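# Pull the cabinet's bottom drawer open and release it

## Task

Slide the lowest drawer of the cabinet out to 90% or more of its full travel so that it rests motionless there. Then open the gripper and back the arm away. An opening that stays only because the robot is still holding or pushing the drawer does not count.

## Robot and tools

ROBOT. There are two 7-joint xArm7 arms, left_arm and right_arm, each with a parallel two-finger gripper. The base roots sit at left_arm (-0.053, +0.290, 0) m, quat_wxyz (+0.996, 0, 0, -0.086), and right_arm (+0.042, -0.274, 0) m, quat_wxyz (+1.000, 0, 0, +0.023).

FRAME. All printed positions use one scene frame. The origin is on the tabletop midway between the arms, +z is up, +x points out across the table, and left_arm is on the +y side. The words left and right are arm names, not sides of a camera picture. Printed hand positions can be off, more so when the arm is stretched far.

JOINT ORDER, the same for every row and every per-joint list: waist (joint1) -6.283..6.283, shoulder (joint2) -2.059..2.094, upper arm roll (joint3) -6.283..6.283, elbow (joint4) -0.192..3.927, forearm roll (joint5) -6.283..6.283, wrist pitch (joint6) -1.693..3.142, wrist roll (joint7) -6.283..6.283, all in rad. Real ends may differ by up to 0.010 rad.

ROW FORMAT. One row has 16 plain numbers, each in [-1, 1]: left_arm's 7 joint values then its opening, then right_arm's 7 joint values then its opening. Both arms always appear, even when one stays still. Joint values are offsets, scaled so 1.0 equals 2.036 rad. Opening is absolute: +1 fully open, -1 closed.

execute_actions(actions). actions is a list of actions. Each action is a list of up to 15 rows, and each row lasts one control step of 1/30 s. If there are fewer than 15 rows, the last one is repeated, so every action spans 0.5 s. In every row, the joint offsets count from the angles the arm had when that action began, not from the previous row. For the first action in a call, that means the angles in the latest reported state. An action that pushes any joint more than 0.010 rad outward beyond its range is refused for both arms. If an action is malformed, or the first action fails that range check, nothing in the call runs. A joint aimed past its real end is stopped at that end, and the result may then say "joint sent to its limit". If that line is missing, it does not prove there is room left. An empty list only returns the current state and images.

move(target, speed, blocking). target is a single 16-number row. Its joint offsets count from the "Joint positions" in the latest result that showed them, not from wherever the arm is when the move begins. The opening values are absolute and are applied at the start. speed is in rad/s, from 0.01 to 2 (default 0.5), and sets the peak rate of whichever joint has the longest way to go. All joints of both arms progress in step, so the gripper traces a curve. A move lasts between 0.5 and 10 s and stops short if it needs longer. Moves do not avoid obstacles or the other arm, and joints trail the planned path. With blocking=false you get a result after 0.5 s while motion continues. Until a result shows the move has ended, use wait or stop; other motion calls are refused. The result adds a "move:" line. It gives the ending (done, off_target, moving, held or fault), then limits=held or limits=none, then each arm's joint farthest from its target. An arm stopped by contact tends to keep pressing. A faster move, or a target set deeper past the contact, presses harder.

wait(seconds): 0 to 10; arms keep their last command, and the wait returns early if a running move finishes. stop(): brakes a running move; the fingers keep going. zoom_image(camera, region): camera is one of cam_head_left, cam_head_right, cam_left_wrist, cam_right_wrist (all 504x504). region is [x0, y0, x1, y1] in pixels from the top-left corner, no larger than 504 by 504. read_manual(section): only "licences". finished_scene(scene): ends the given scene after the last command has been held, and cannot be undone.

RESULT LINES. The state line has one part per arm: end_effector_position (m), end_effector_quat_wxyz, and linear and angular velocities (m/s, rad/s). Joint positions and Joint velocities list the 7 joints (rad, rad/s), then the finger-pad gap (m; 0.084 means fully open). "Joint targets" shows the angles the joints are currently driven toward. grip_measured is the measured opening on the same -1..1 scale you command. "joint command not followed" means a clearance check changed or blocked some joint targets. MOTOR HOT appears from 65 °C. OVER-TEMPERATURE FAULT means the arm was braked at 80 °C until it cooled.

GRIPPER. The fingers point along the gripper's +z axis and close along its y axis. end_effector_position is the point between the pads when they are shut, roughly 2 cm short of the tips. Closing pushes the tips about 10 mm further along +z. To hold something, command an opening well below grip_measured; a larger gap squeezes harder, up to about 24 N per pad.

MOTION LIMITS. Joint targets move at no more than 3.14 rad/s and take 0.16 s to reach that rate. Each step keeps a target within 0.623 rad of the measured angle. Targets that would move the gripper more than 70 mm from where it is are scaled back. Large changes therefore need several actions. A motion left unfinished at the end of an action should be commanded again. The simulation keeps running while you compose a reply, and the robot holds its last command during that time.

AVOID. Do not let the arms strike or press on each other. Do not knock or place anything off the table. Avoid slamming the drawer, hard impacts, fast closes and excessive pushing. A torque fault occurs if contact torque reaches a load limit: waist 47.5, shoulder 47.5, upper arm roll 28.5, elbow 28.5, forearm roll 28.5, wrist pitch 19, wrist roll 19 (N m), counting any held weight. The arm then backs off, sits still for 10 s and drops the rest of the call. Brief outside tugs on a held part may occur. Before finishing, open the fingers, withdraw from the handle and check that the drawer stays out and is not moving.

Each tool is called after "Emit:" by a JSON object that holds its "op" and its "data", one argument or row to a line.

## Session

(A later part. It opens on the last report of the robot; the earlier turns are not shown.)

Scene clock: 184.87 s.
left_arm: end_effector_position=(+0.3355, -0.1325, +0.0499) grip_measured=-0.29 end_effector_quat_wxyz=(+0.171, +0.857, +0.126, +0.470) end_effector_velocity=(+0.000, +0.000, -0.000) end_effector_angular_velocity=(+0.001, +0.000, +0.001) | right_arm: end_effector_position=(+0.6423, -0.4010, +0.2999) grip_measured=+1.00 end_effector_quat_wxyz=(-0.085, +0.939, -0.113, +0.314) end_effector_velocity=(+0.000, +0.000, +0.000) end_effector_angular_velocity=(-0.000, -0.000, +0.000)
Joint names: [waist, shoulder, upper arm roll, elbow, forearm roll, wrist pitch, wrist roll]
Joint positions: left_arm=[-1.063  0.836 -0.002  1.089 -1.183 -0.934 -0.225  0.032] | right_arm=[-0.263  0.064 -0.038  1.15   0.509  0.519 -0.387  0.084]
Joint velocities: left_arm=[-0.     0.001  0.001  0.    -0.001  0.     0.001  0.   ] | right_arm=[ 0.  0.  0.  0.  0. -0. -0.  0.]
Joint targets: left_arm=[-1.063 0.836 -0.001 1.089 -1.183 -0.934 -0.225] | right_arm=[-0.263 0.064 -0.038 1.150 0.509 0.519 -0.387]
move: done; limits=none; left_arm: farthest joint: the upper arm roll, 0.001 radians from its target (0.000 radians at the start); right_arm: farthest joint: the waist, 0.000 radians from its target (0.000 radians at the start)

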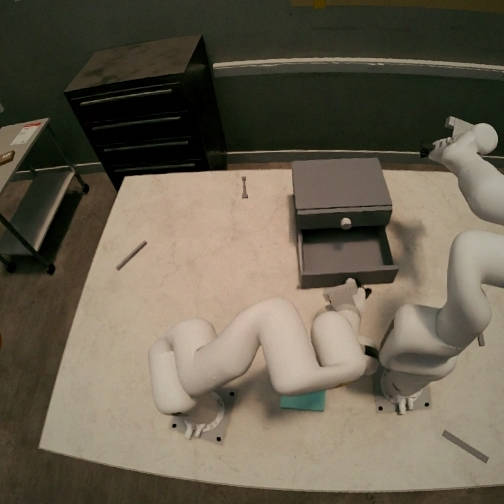

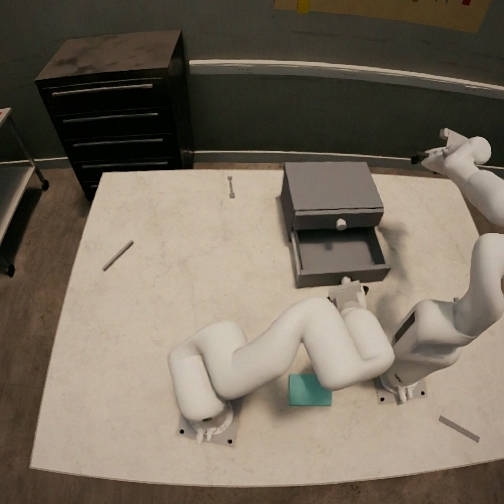

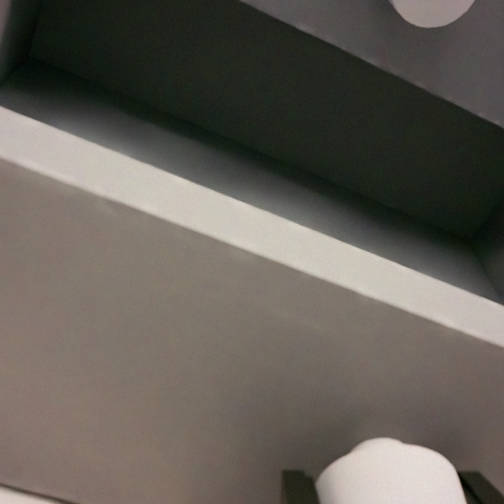

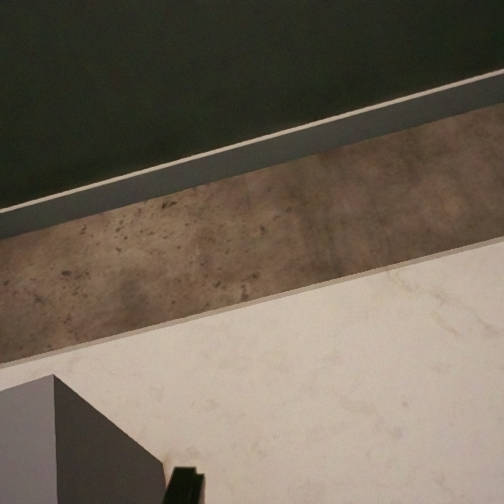

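Emit:
{"op": "move", "data": {
  "target": [-0.0155,-0.0026,0,-0.0069,-0.0132,-0.0051,-0.0035,-1,0,0,0,0,0,0,0,1],
  "speed": 0.08
}}

Scene clock: 187.80 s.
left_arm: end_effector_position=(+0.3219, -0.1336, +0.0498) grip_measured=-0.29 end_effector_quat_wxyz=(+0.171, +0.857, +0.126, +0.470) end_effector_velocity=(-0.000, +0.000, -0.000) end_effector_angular_velocity=(+0.000, +0.000, -0.000) | right_arm: end_effector_position=(+0.6423, -0.4010, +0.2999) grip_measured=+1.00 end_effector_quat_wxyz=(-0.085, +0.939, -0.113, +0.314) end_effector_velocity=(-0.000, -0.000, -0.000) end_effector_angular_velocity=(-0.000, -0.000, -0.000)
Joint names: [waist, shoulder, upper arm roll, elbow, forearm roll, wrist pitch, wrist roll]
Joint positions: left_arm=[-1.095  0.831 -0.002  1.075 -1.21  -0.945 -0.232  0.032] | right_arm=[-0.263  0.064 -0.038  1.15   0.509  0.519 -0.387  0.084]
Joint velocities: left_arm=[-0.     0.     0.    -0.     0.001  0.    -0.001  0.   ] | right_arm=[-0.001  0.     0.001 -0.001  0.    -0.001 -0.     0.   ]
Joint targets: left_arm=[-1.095 0.831 -0.002 1.075 -1.210 -0.945 -0.232] | right_arm=[-0.263 0.064 -0.038 1.150 0.509 0.519 -0.387]
move: done; limits=none; left_arm: farthest joint: the waist, 0.000 radians from its target (0.031 radians at the start); right_arm: farthest joint: the waist, 0.000 radians from its target (0.000 radians at the start)

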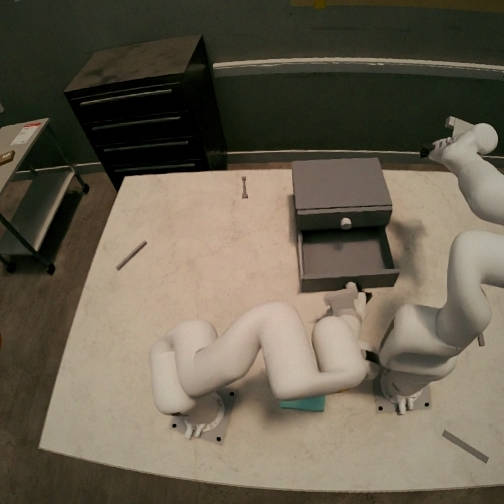

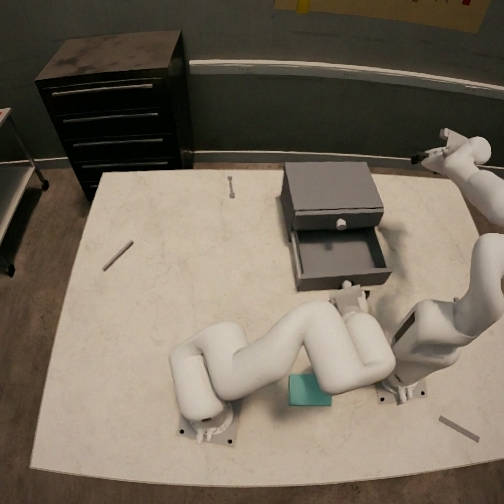

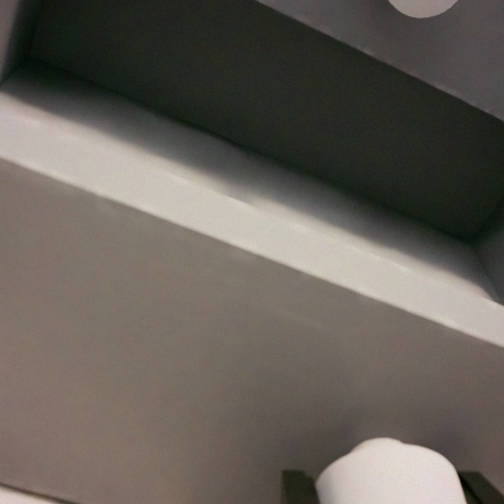

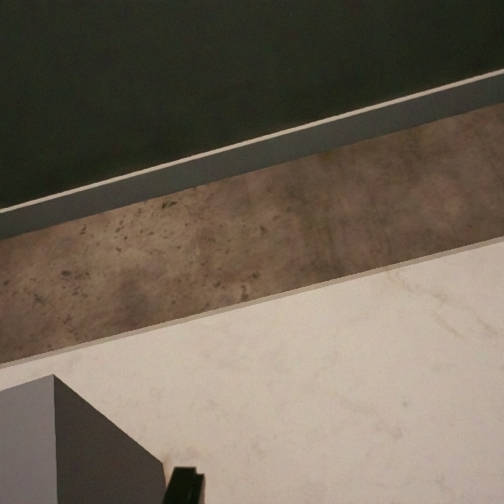

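Emit:
{"op": "move", "data": {
  "target": [-0.0137,-0.0022,0,-0.0050,-0.0118,-0.0043,-0.0029,-1,0,0,0,0,0,0,0,1],
  "speed": 0.07
}}

Scene clock: 192.23 s.
left_arm: end_effector_position=(+0.3102, -0.1347, +0.0501) grip_measured=-0.29 end_effector_quat_wxyz=(+0.172, +0.857, +0.127, +0.469) end_effector_velocity=(+0.000, -0.000, +0.000) end_effector_angular_velocity=(-0.001, -0.001, -0.000) | right_arm: end_effector_position=(+0.6423, -0.4010, +0.2999) grip_measured=+1.00 end_effector_quat_wxyz=(-0.085, +0.939, -0.113, +0.314) end_effector_velocity=(-0.000, +0.000, -0.001) end_effector_angular_velocity=(+0.001, +0.001, +0.000)
Joint names: [waist, shoulder, upper arm roll, elbow, forearm roll, wrist pitch, wrist roll]
Joint positions: left_arm=[-1.123  0.826 -0.002  1.064 -1.234 -0.953 -0.238  0.032] | right_arm=[-0.263  0.064 -0.038  1.15   0.509  0.519 -0.387  0.084]
Joint velocities: left_arm=[-0.    -0.     0.001 -0.     0.001 -0.    -0.002 -0.   ] | right_arm=[ 0.    -0.    -0.    -0.001 -0.     0.001  0.    -0.   ]
Joint targets: left_arm=[-1.123 0.826 -0.002 1.064 -1.234 -0.954 -0.238] | right_arm=[-0.263 0.064 -0.038 1.150 0.509 0.519 -0.387]
move: done; limits=none; left_arm: farthest joint: the elbow, 0.001 radians from its target (0.010 radians at the start); right_arm: farthest joint: the waist, 0.000 radians from its target (0.000 radians at the start)

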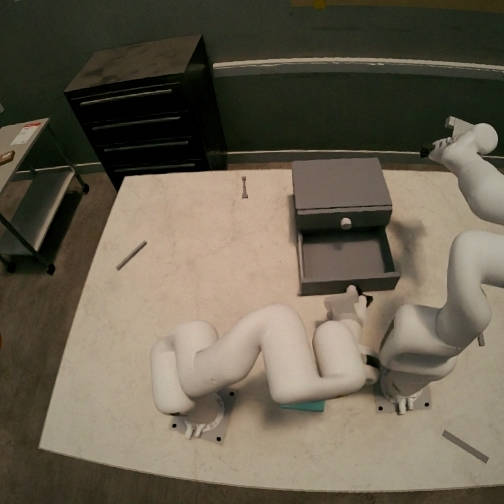

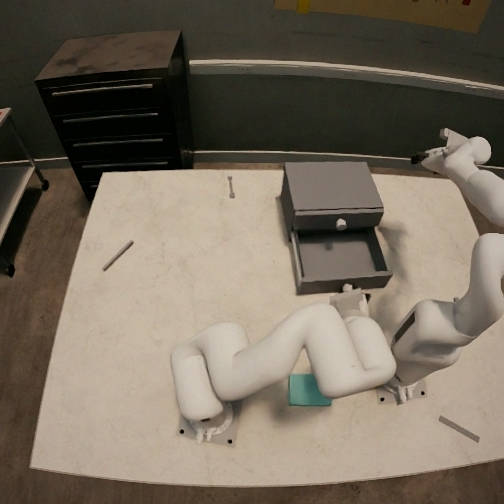

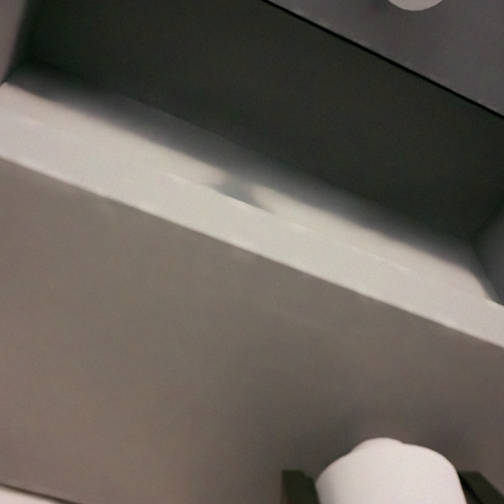

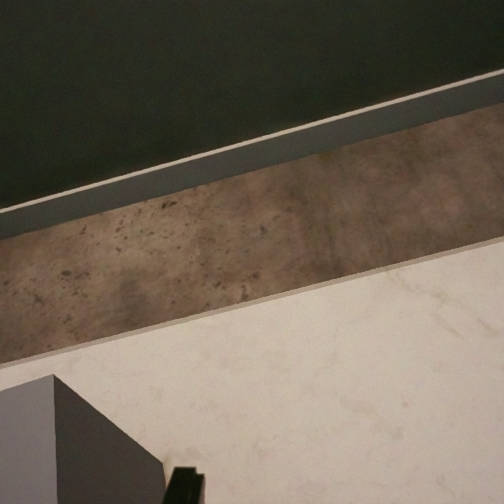

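Emit:
{"op": "move", "data": {
  "target": [-0.0132,-0.0015,0,-0.0040,-0.0120,-0.0038,-0.0020,-1,0,0,0,0,0,0,0,1],
  "speed": 0.07
}}

Scene clock: 197.97 s.
left_arm: end_effector_position=(+0.3005, -0.1350, +0.0509) grip_measured=-0.29 end_effector_quat_wxyz=(+0.172, +0.856, +0.128, +0.470) end_effector_velocity=(-0.002, -0.001, +0.001) end_effector_angular_velocity=(-0.001, -0.002, -0.002) | right_arm: end_effector_position=(+0.6423, -0.4010, +0.2999) grip_measured=+1.00 end_effector_quat_wxyz=(-0.085, +0.939, -0.113, +0.314) end_effector_velocity=(-0.000, +0.000, -0.000) end_effector_angular_velocity=(+0.000, +0.000, +0.000)
Joint names: [waist, shoulder, upper arm roll, elbow, forearm roll, wrist pitch, wrist roll]
Joint positions: left_arm=[-1.149  0.823  0.     1.056 -1.259 -0.962 -0.242  0.031] | right_arm=[-0.263  0.064 -0.038  1.15   0.509  0.519 -0.387  0.084]
Joint velocities: left_arm=[-0.002 -0.001 -0.003 -0.001 -0.    -0.004 -0.001 -0.   ] | right_arm=[ 0. -0.  0. -0.  0.  0. -0. -0.]
Joint targets: left_arm=[-1.150 0.823 -0.002 1.056 -1.258 -0.961 -0.242] | right_arm=[-0.263 0.064 -0.038 1.150 0.509 0.519 -0.387]
move: done; limits=none; left_arm: farthest joint: the upper arm roll, 0.002 radians from its target (0.000 radians at the start); right_arm: farthest joint: the waist, 0.000 radians from its target (0.000 radians at the start)

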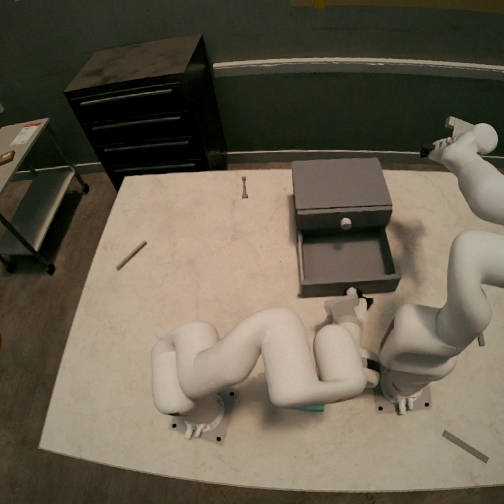

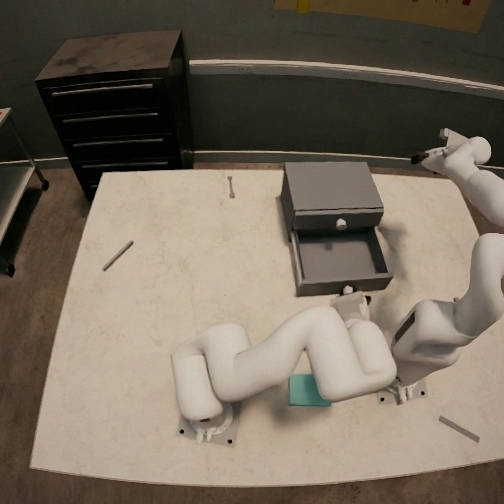

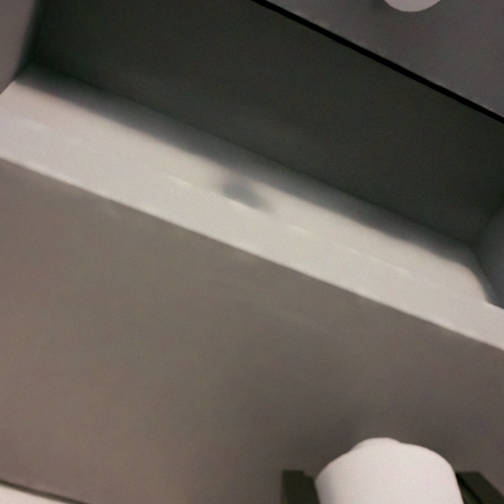

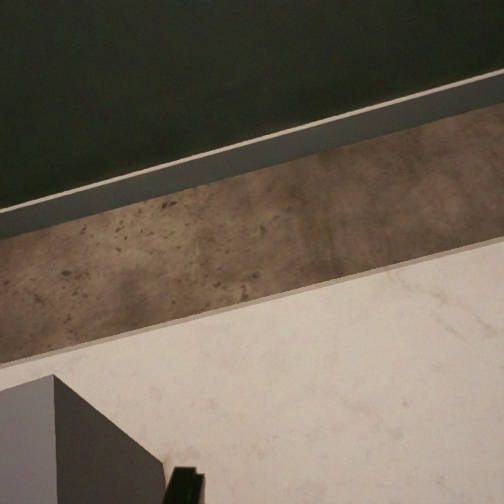

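Emit:
{"op": "execute_actions", "data": {
  "actions": [
    [[0.001,0,0,0,0.001,0,0,-1,0,0,0,0,0,0,0,1],[0.001,0,0,0,0.001,0,0,-1,0,0,0,0,0,0,0,1],[0.001,0,0,0,0.001,0,0,-0.3,0,0,0,0,0,0,0,1],[0.001,0,0,0,0.001,0,0,-0.1,0,0,0,0,0,0,0,1],[0.001,0,0,0,0.001,0,0,0.2,0,0,0,0,0,0,0,1],[0.001,0,0,0,0.001,0,0,0.5,0,0,0,0,0,0,0,1],[0.001,0,0,0,0.001,0,0,0.8,0,0,0,0,0,0,0,1]]
  ]
}}

Emit:
{"op": "move", "data": {
  "target": [0,-0.37,0,-0.37,0,0,0,0.8,0,0,0,0,0,0,0,1],
  "speed": 0.8
}}

Scene clock: 204.93 s.
left_arm: end_effector_position=(+0.3000, -0.1365, +0.0516) grip_measured=+0.80 end_effector_quat_wxyz=(+0.173, +0.856, +0.127, +0.470) end_effector_velocity=(+0.010, +0.012, -0.005) end_effector_angular_velocity=(+0.016, +0.000, +0.024) | right_arm: end_effector_position=(+0.6423, -0.4010, +0.2999) grip_measured=+1.00 end_effector_quat_wxyz=(-0.085, +0.939, -0.113, +0.314) end_effector_velocity=(-0.000, +0.000, -0.000) end_effector_angular_velocity=(+0.000, +0.000, +0.000)
Joint names: [waist, shoulder, upper arm roll, elbow, forearm roll, wrist pitch, wrist roll]
Joint positions: left_arm=[-1.148  0.822 -0.002  1.057 -1.256 -0.962 -0.242  0.077] | right_arm=[-0.263  0.064 -0.038  1.15   0.509  0.519 -0.387  0.084]
Joint velocities: left_arm=[ 0.012  0.008  0.013 -0.006 -0.005  0.006 -0.001  0.   ] | right_arm=[ 0.001 -0.    -0.    -0.    -0.     0.     0.     0.   ]
Joint targets: left_arm=[-1.147 0.823 0.000 1.056 -1.256 -0.962 -0.242] | right_arm=[-0.263 0.064 -0.038 1.150 0.509 0.519 -0.387]

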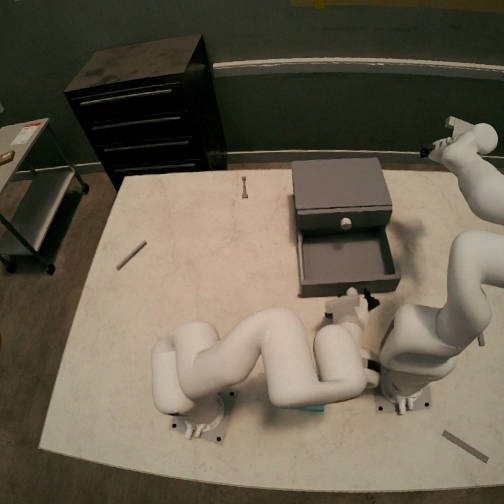

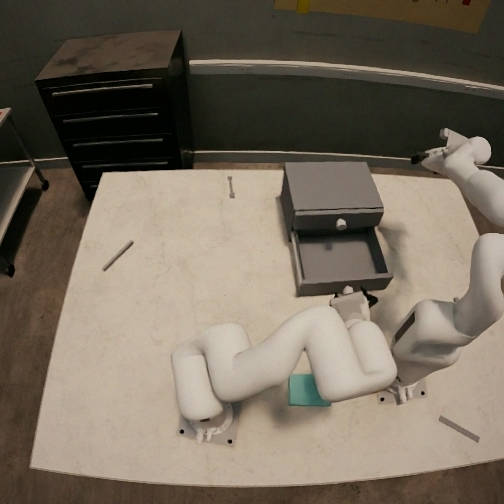

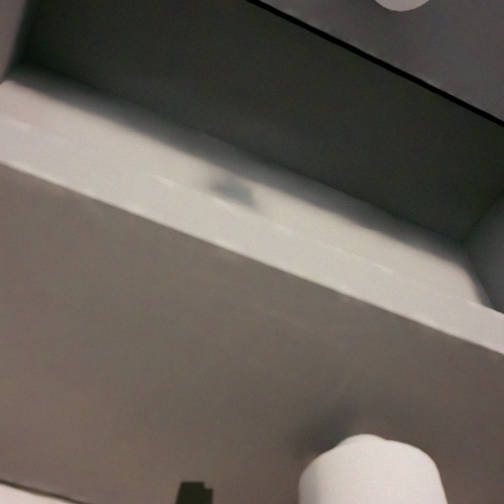

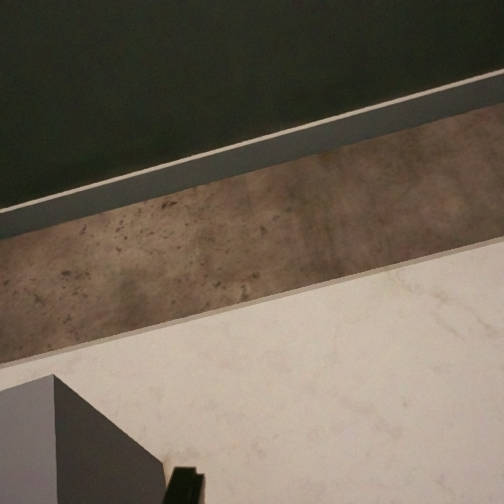

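Scene clock: 206.37 s.
left_arm: end_effector_position=(+0.2564, +0.0354, +0.1795) grip_measured=+0.80 end_effector_quat_wxyz=(+0.173, +0.856, +0.127, +0.471) end_effector_velocity=(-0.000, +0.002, -0.001) end_effector_angular_velocity=(+0.004, +0.001, -0.001) | right_arm: end_effector_position=(+0.6423, -0.4010, +0.2999) grip_measured=+1.00 end_effector_quat_wxyz=(-0.085, +0.939, -0.113, +0.314) end_effector_velocity=(+0.000, +0.001, -0.000) end_effector_angular_velocity=(+0.000, +0.000, +0.001)
Joint names: [waist, shoulder, upper arm roll, elbow, forearm roll, wrist pitch, wrist roll]
Joint positions: left_arm=[-1.148  0.07  -0.002  0.305 -1.256 -0.962 -0.242  0.077] | right_arm=[-0.263  0.064 -0.038  1.15   0.509  0.519 -0.387  0.084]
Joint velocities: left_arm=[ 0.    -0.003 -0.    -0.006  0.     0.     0.002 -0.   ] | right_arm=[ 0.001  0.     0.    -0.     0.     0.    -0.     0.   ]
Joint targets: left_arm=[-1.148 0.069 -0.002 0.304 -1.256 -0.962 -0.242] | right_arm=[-0.263 0.064 -0.038 1.150 0.509 0.519 -0.387]
move: done; limits=none; left_arm: farthest joint: the shoulder, 0.001 radians from its target (0.753 radians at the start); right_arm: farthest joint: the waist, 0.000 radians from its target (0.000 radians at the start)

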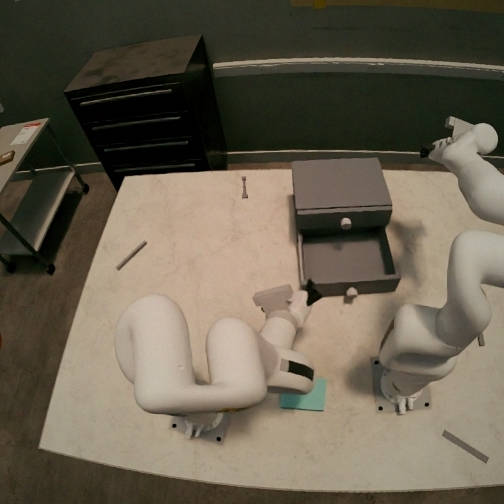

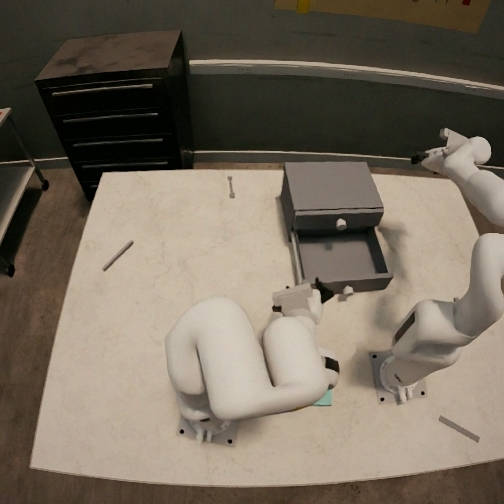

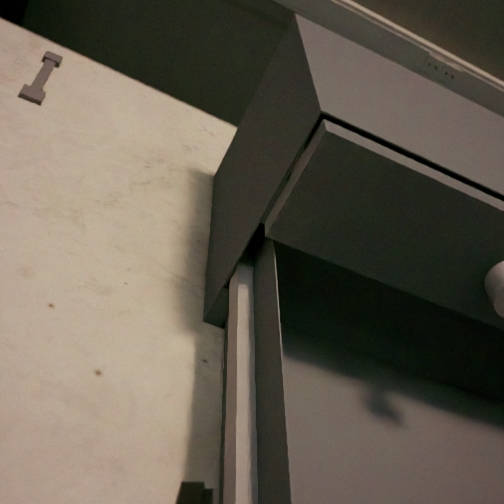

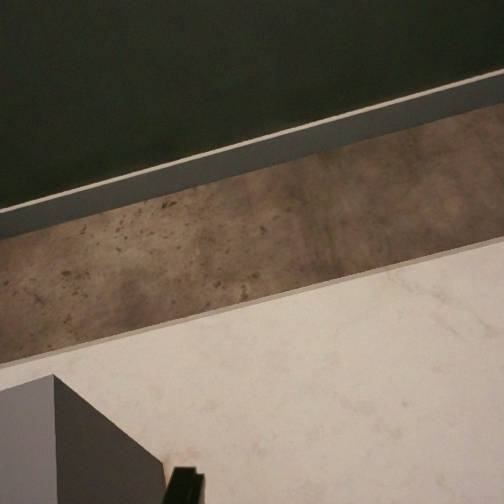

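Emit:
{"op": "move", "data": {
  "target": [0,-0.17,0,0,0,0,0,0.8,0,0,0,0,0,0,0,1],
  "speed": 0.8
}}

Emit:
{"op": "finished_scene", "data": {
  "scene": 1
}}

Scene clock: 209.90 s.
left_arm: end_effector_position=(+0.2590, +0.0253, +0.2936) grip_measured=+0.80 end_effector_quat_wxyz=(+0.318, +0.794, +0.196, +0.479) end_effector_velocity=(-0.000, -0.001, +0.003) end_effector_angular_velocity=(-0.007, -0.003, -0.001) | right_arm: end_effector_position=(+0.6423, -0.4010, +0.2999) grip_measured=+1.00 end_effector_quat_wxyz=(-0.085, +0.939, -0.113, +0.314) end_effector_velocity=(-0.000, -0.000, -0.000) end_effector_angular_velocity=(+0.000, +0.001, -0.001)
Joint names: [waist, shoulder, upper arm roll, elbow, forearm roll, wrist pitch, wrist roll]
Joint positions: left_arm=[-1.148 -0.276 -0.002  0.304 -1.256 -0.962 -0.242  0.077] | right_arm=[-0.263  0.064 -0.038  1.15   0.509  0.519 -0.387  0.084]
Joint velocities: left_arm=[-0.    -0.005 -0.     0.003  0.001 -0.001 -0.     0.   ] | right_arm=[-0.001 -0.     0.    -0.001  0.    -0.    -0.     0.   ]
Joint targets: left_arm=[-1.148 -0.277 -0.002 0.305 -1.256 -0.962 -0.242] | right_arm=[-0.263 0.064 -0.038 1.150 0.509 0.519 -0.387]
move: done; limits=none; left_arm: farthest joint: the shoulder, 0.001 radians from its target (0.345 radians at the start); right_arm: farthest joint: the waist, 0.000 radians from its target (0.000 radians at the start)

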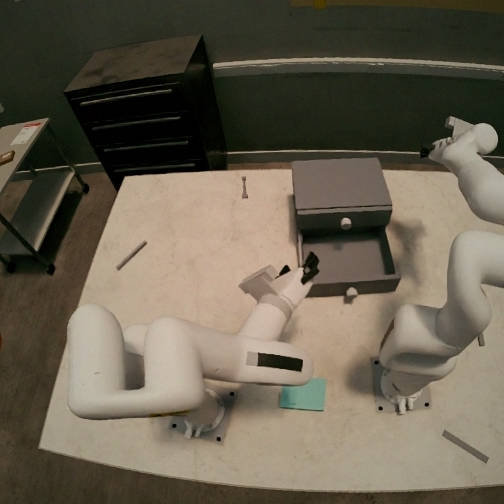

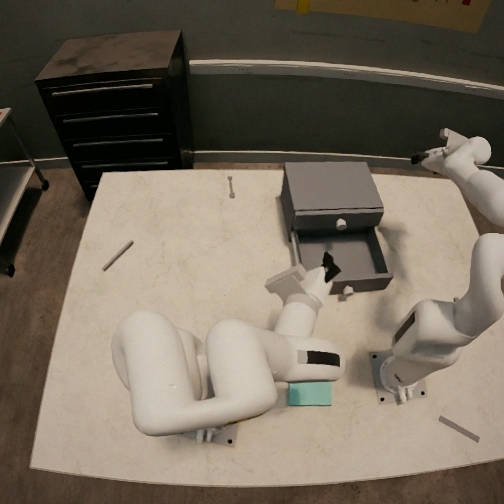

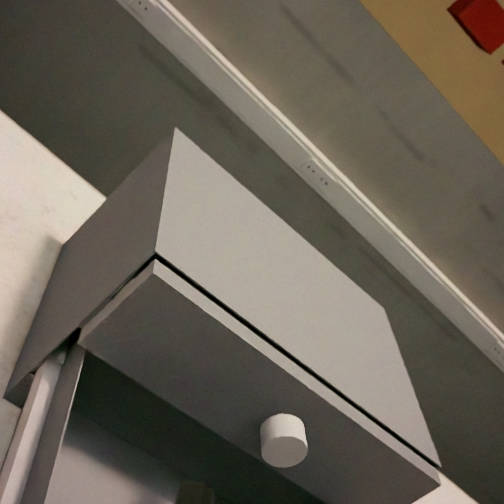

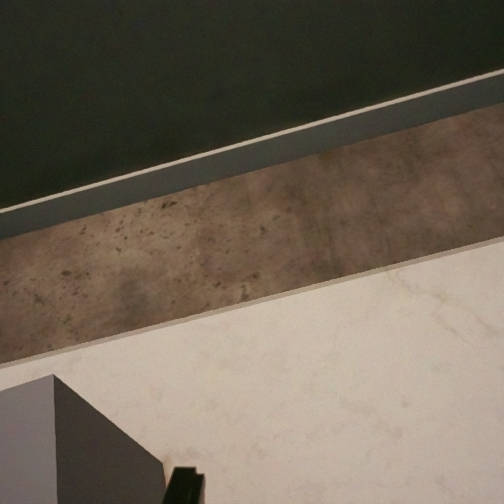

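The scene is finished: the task was done.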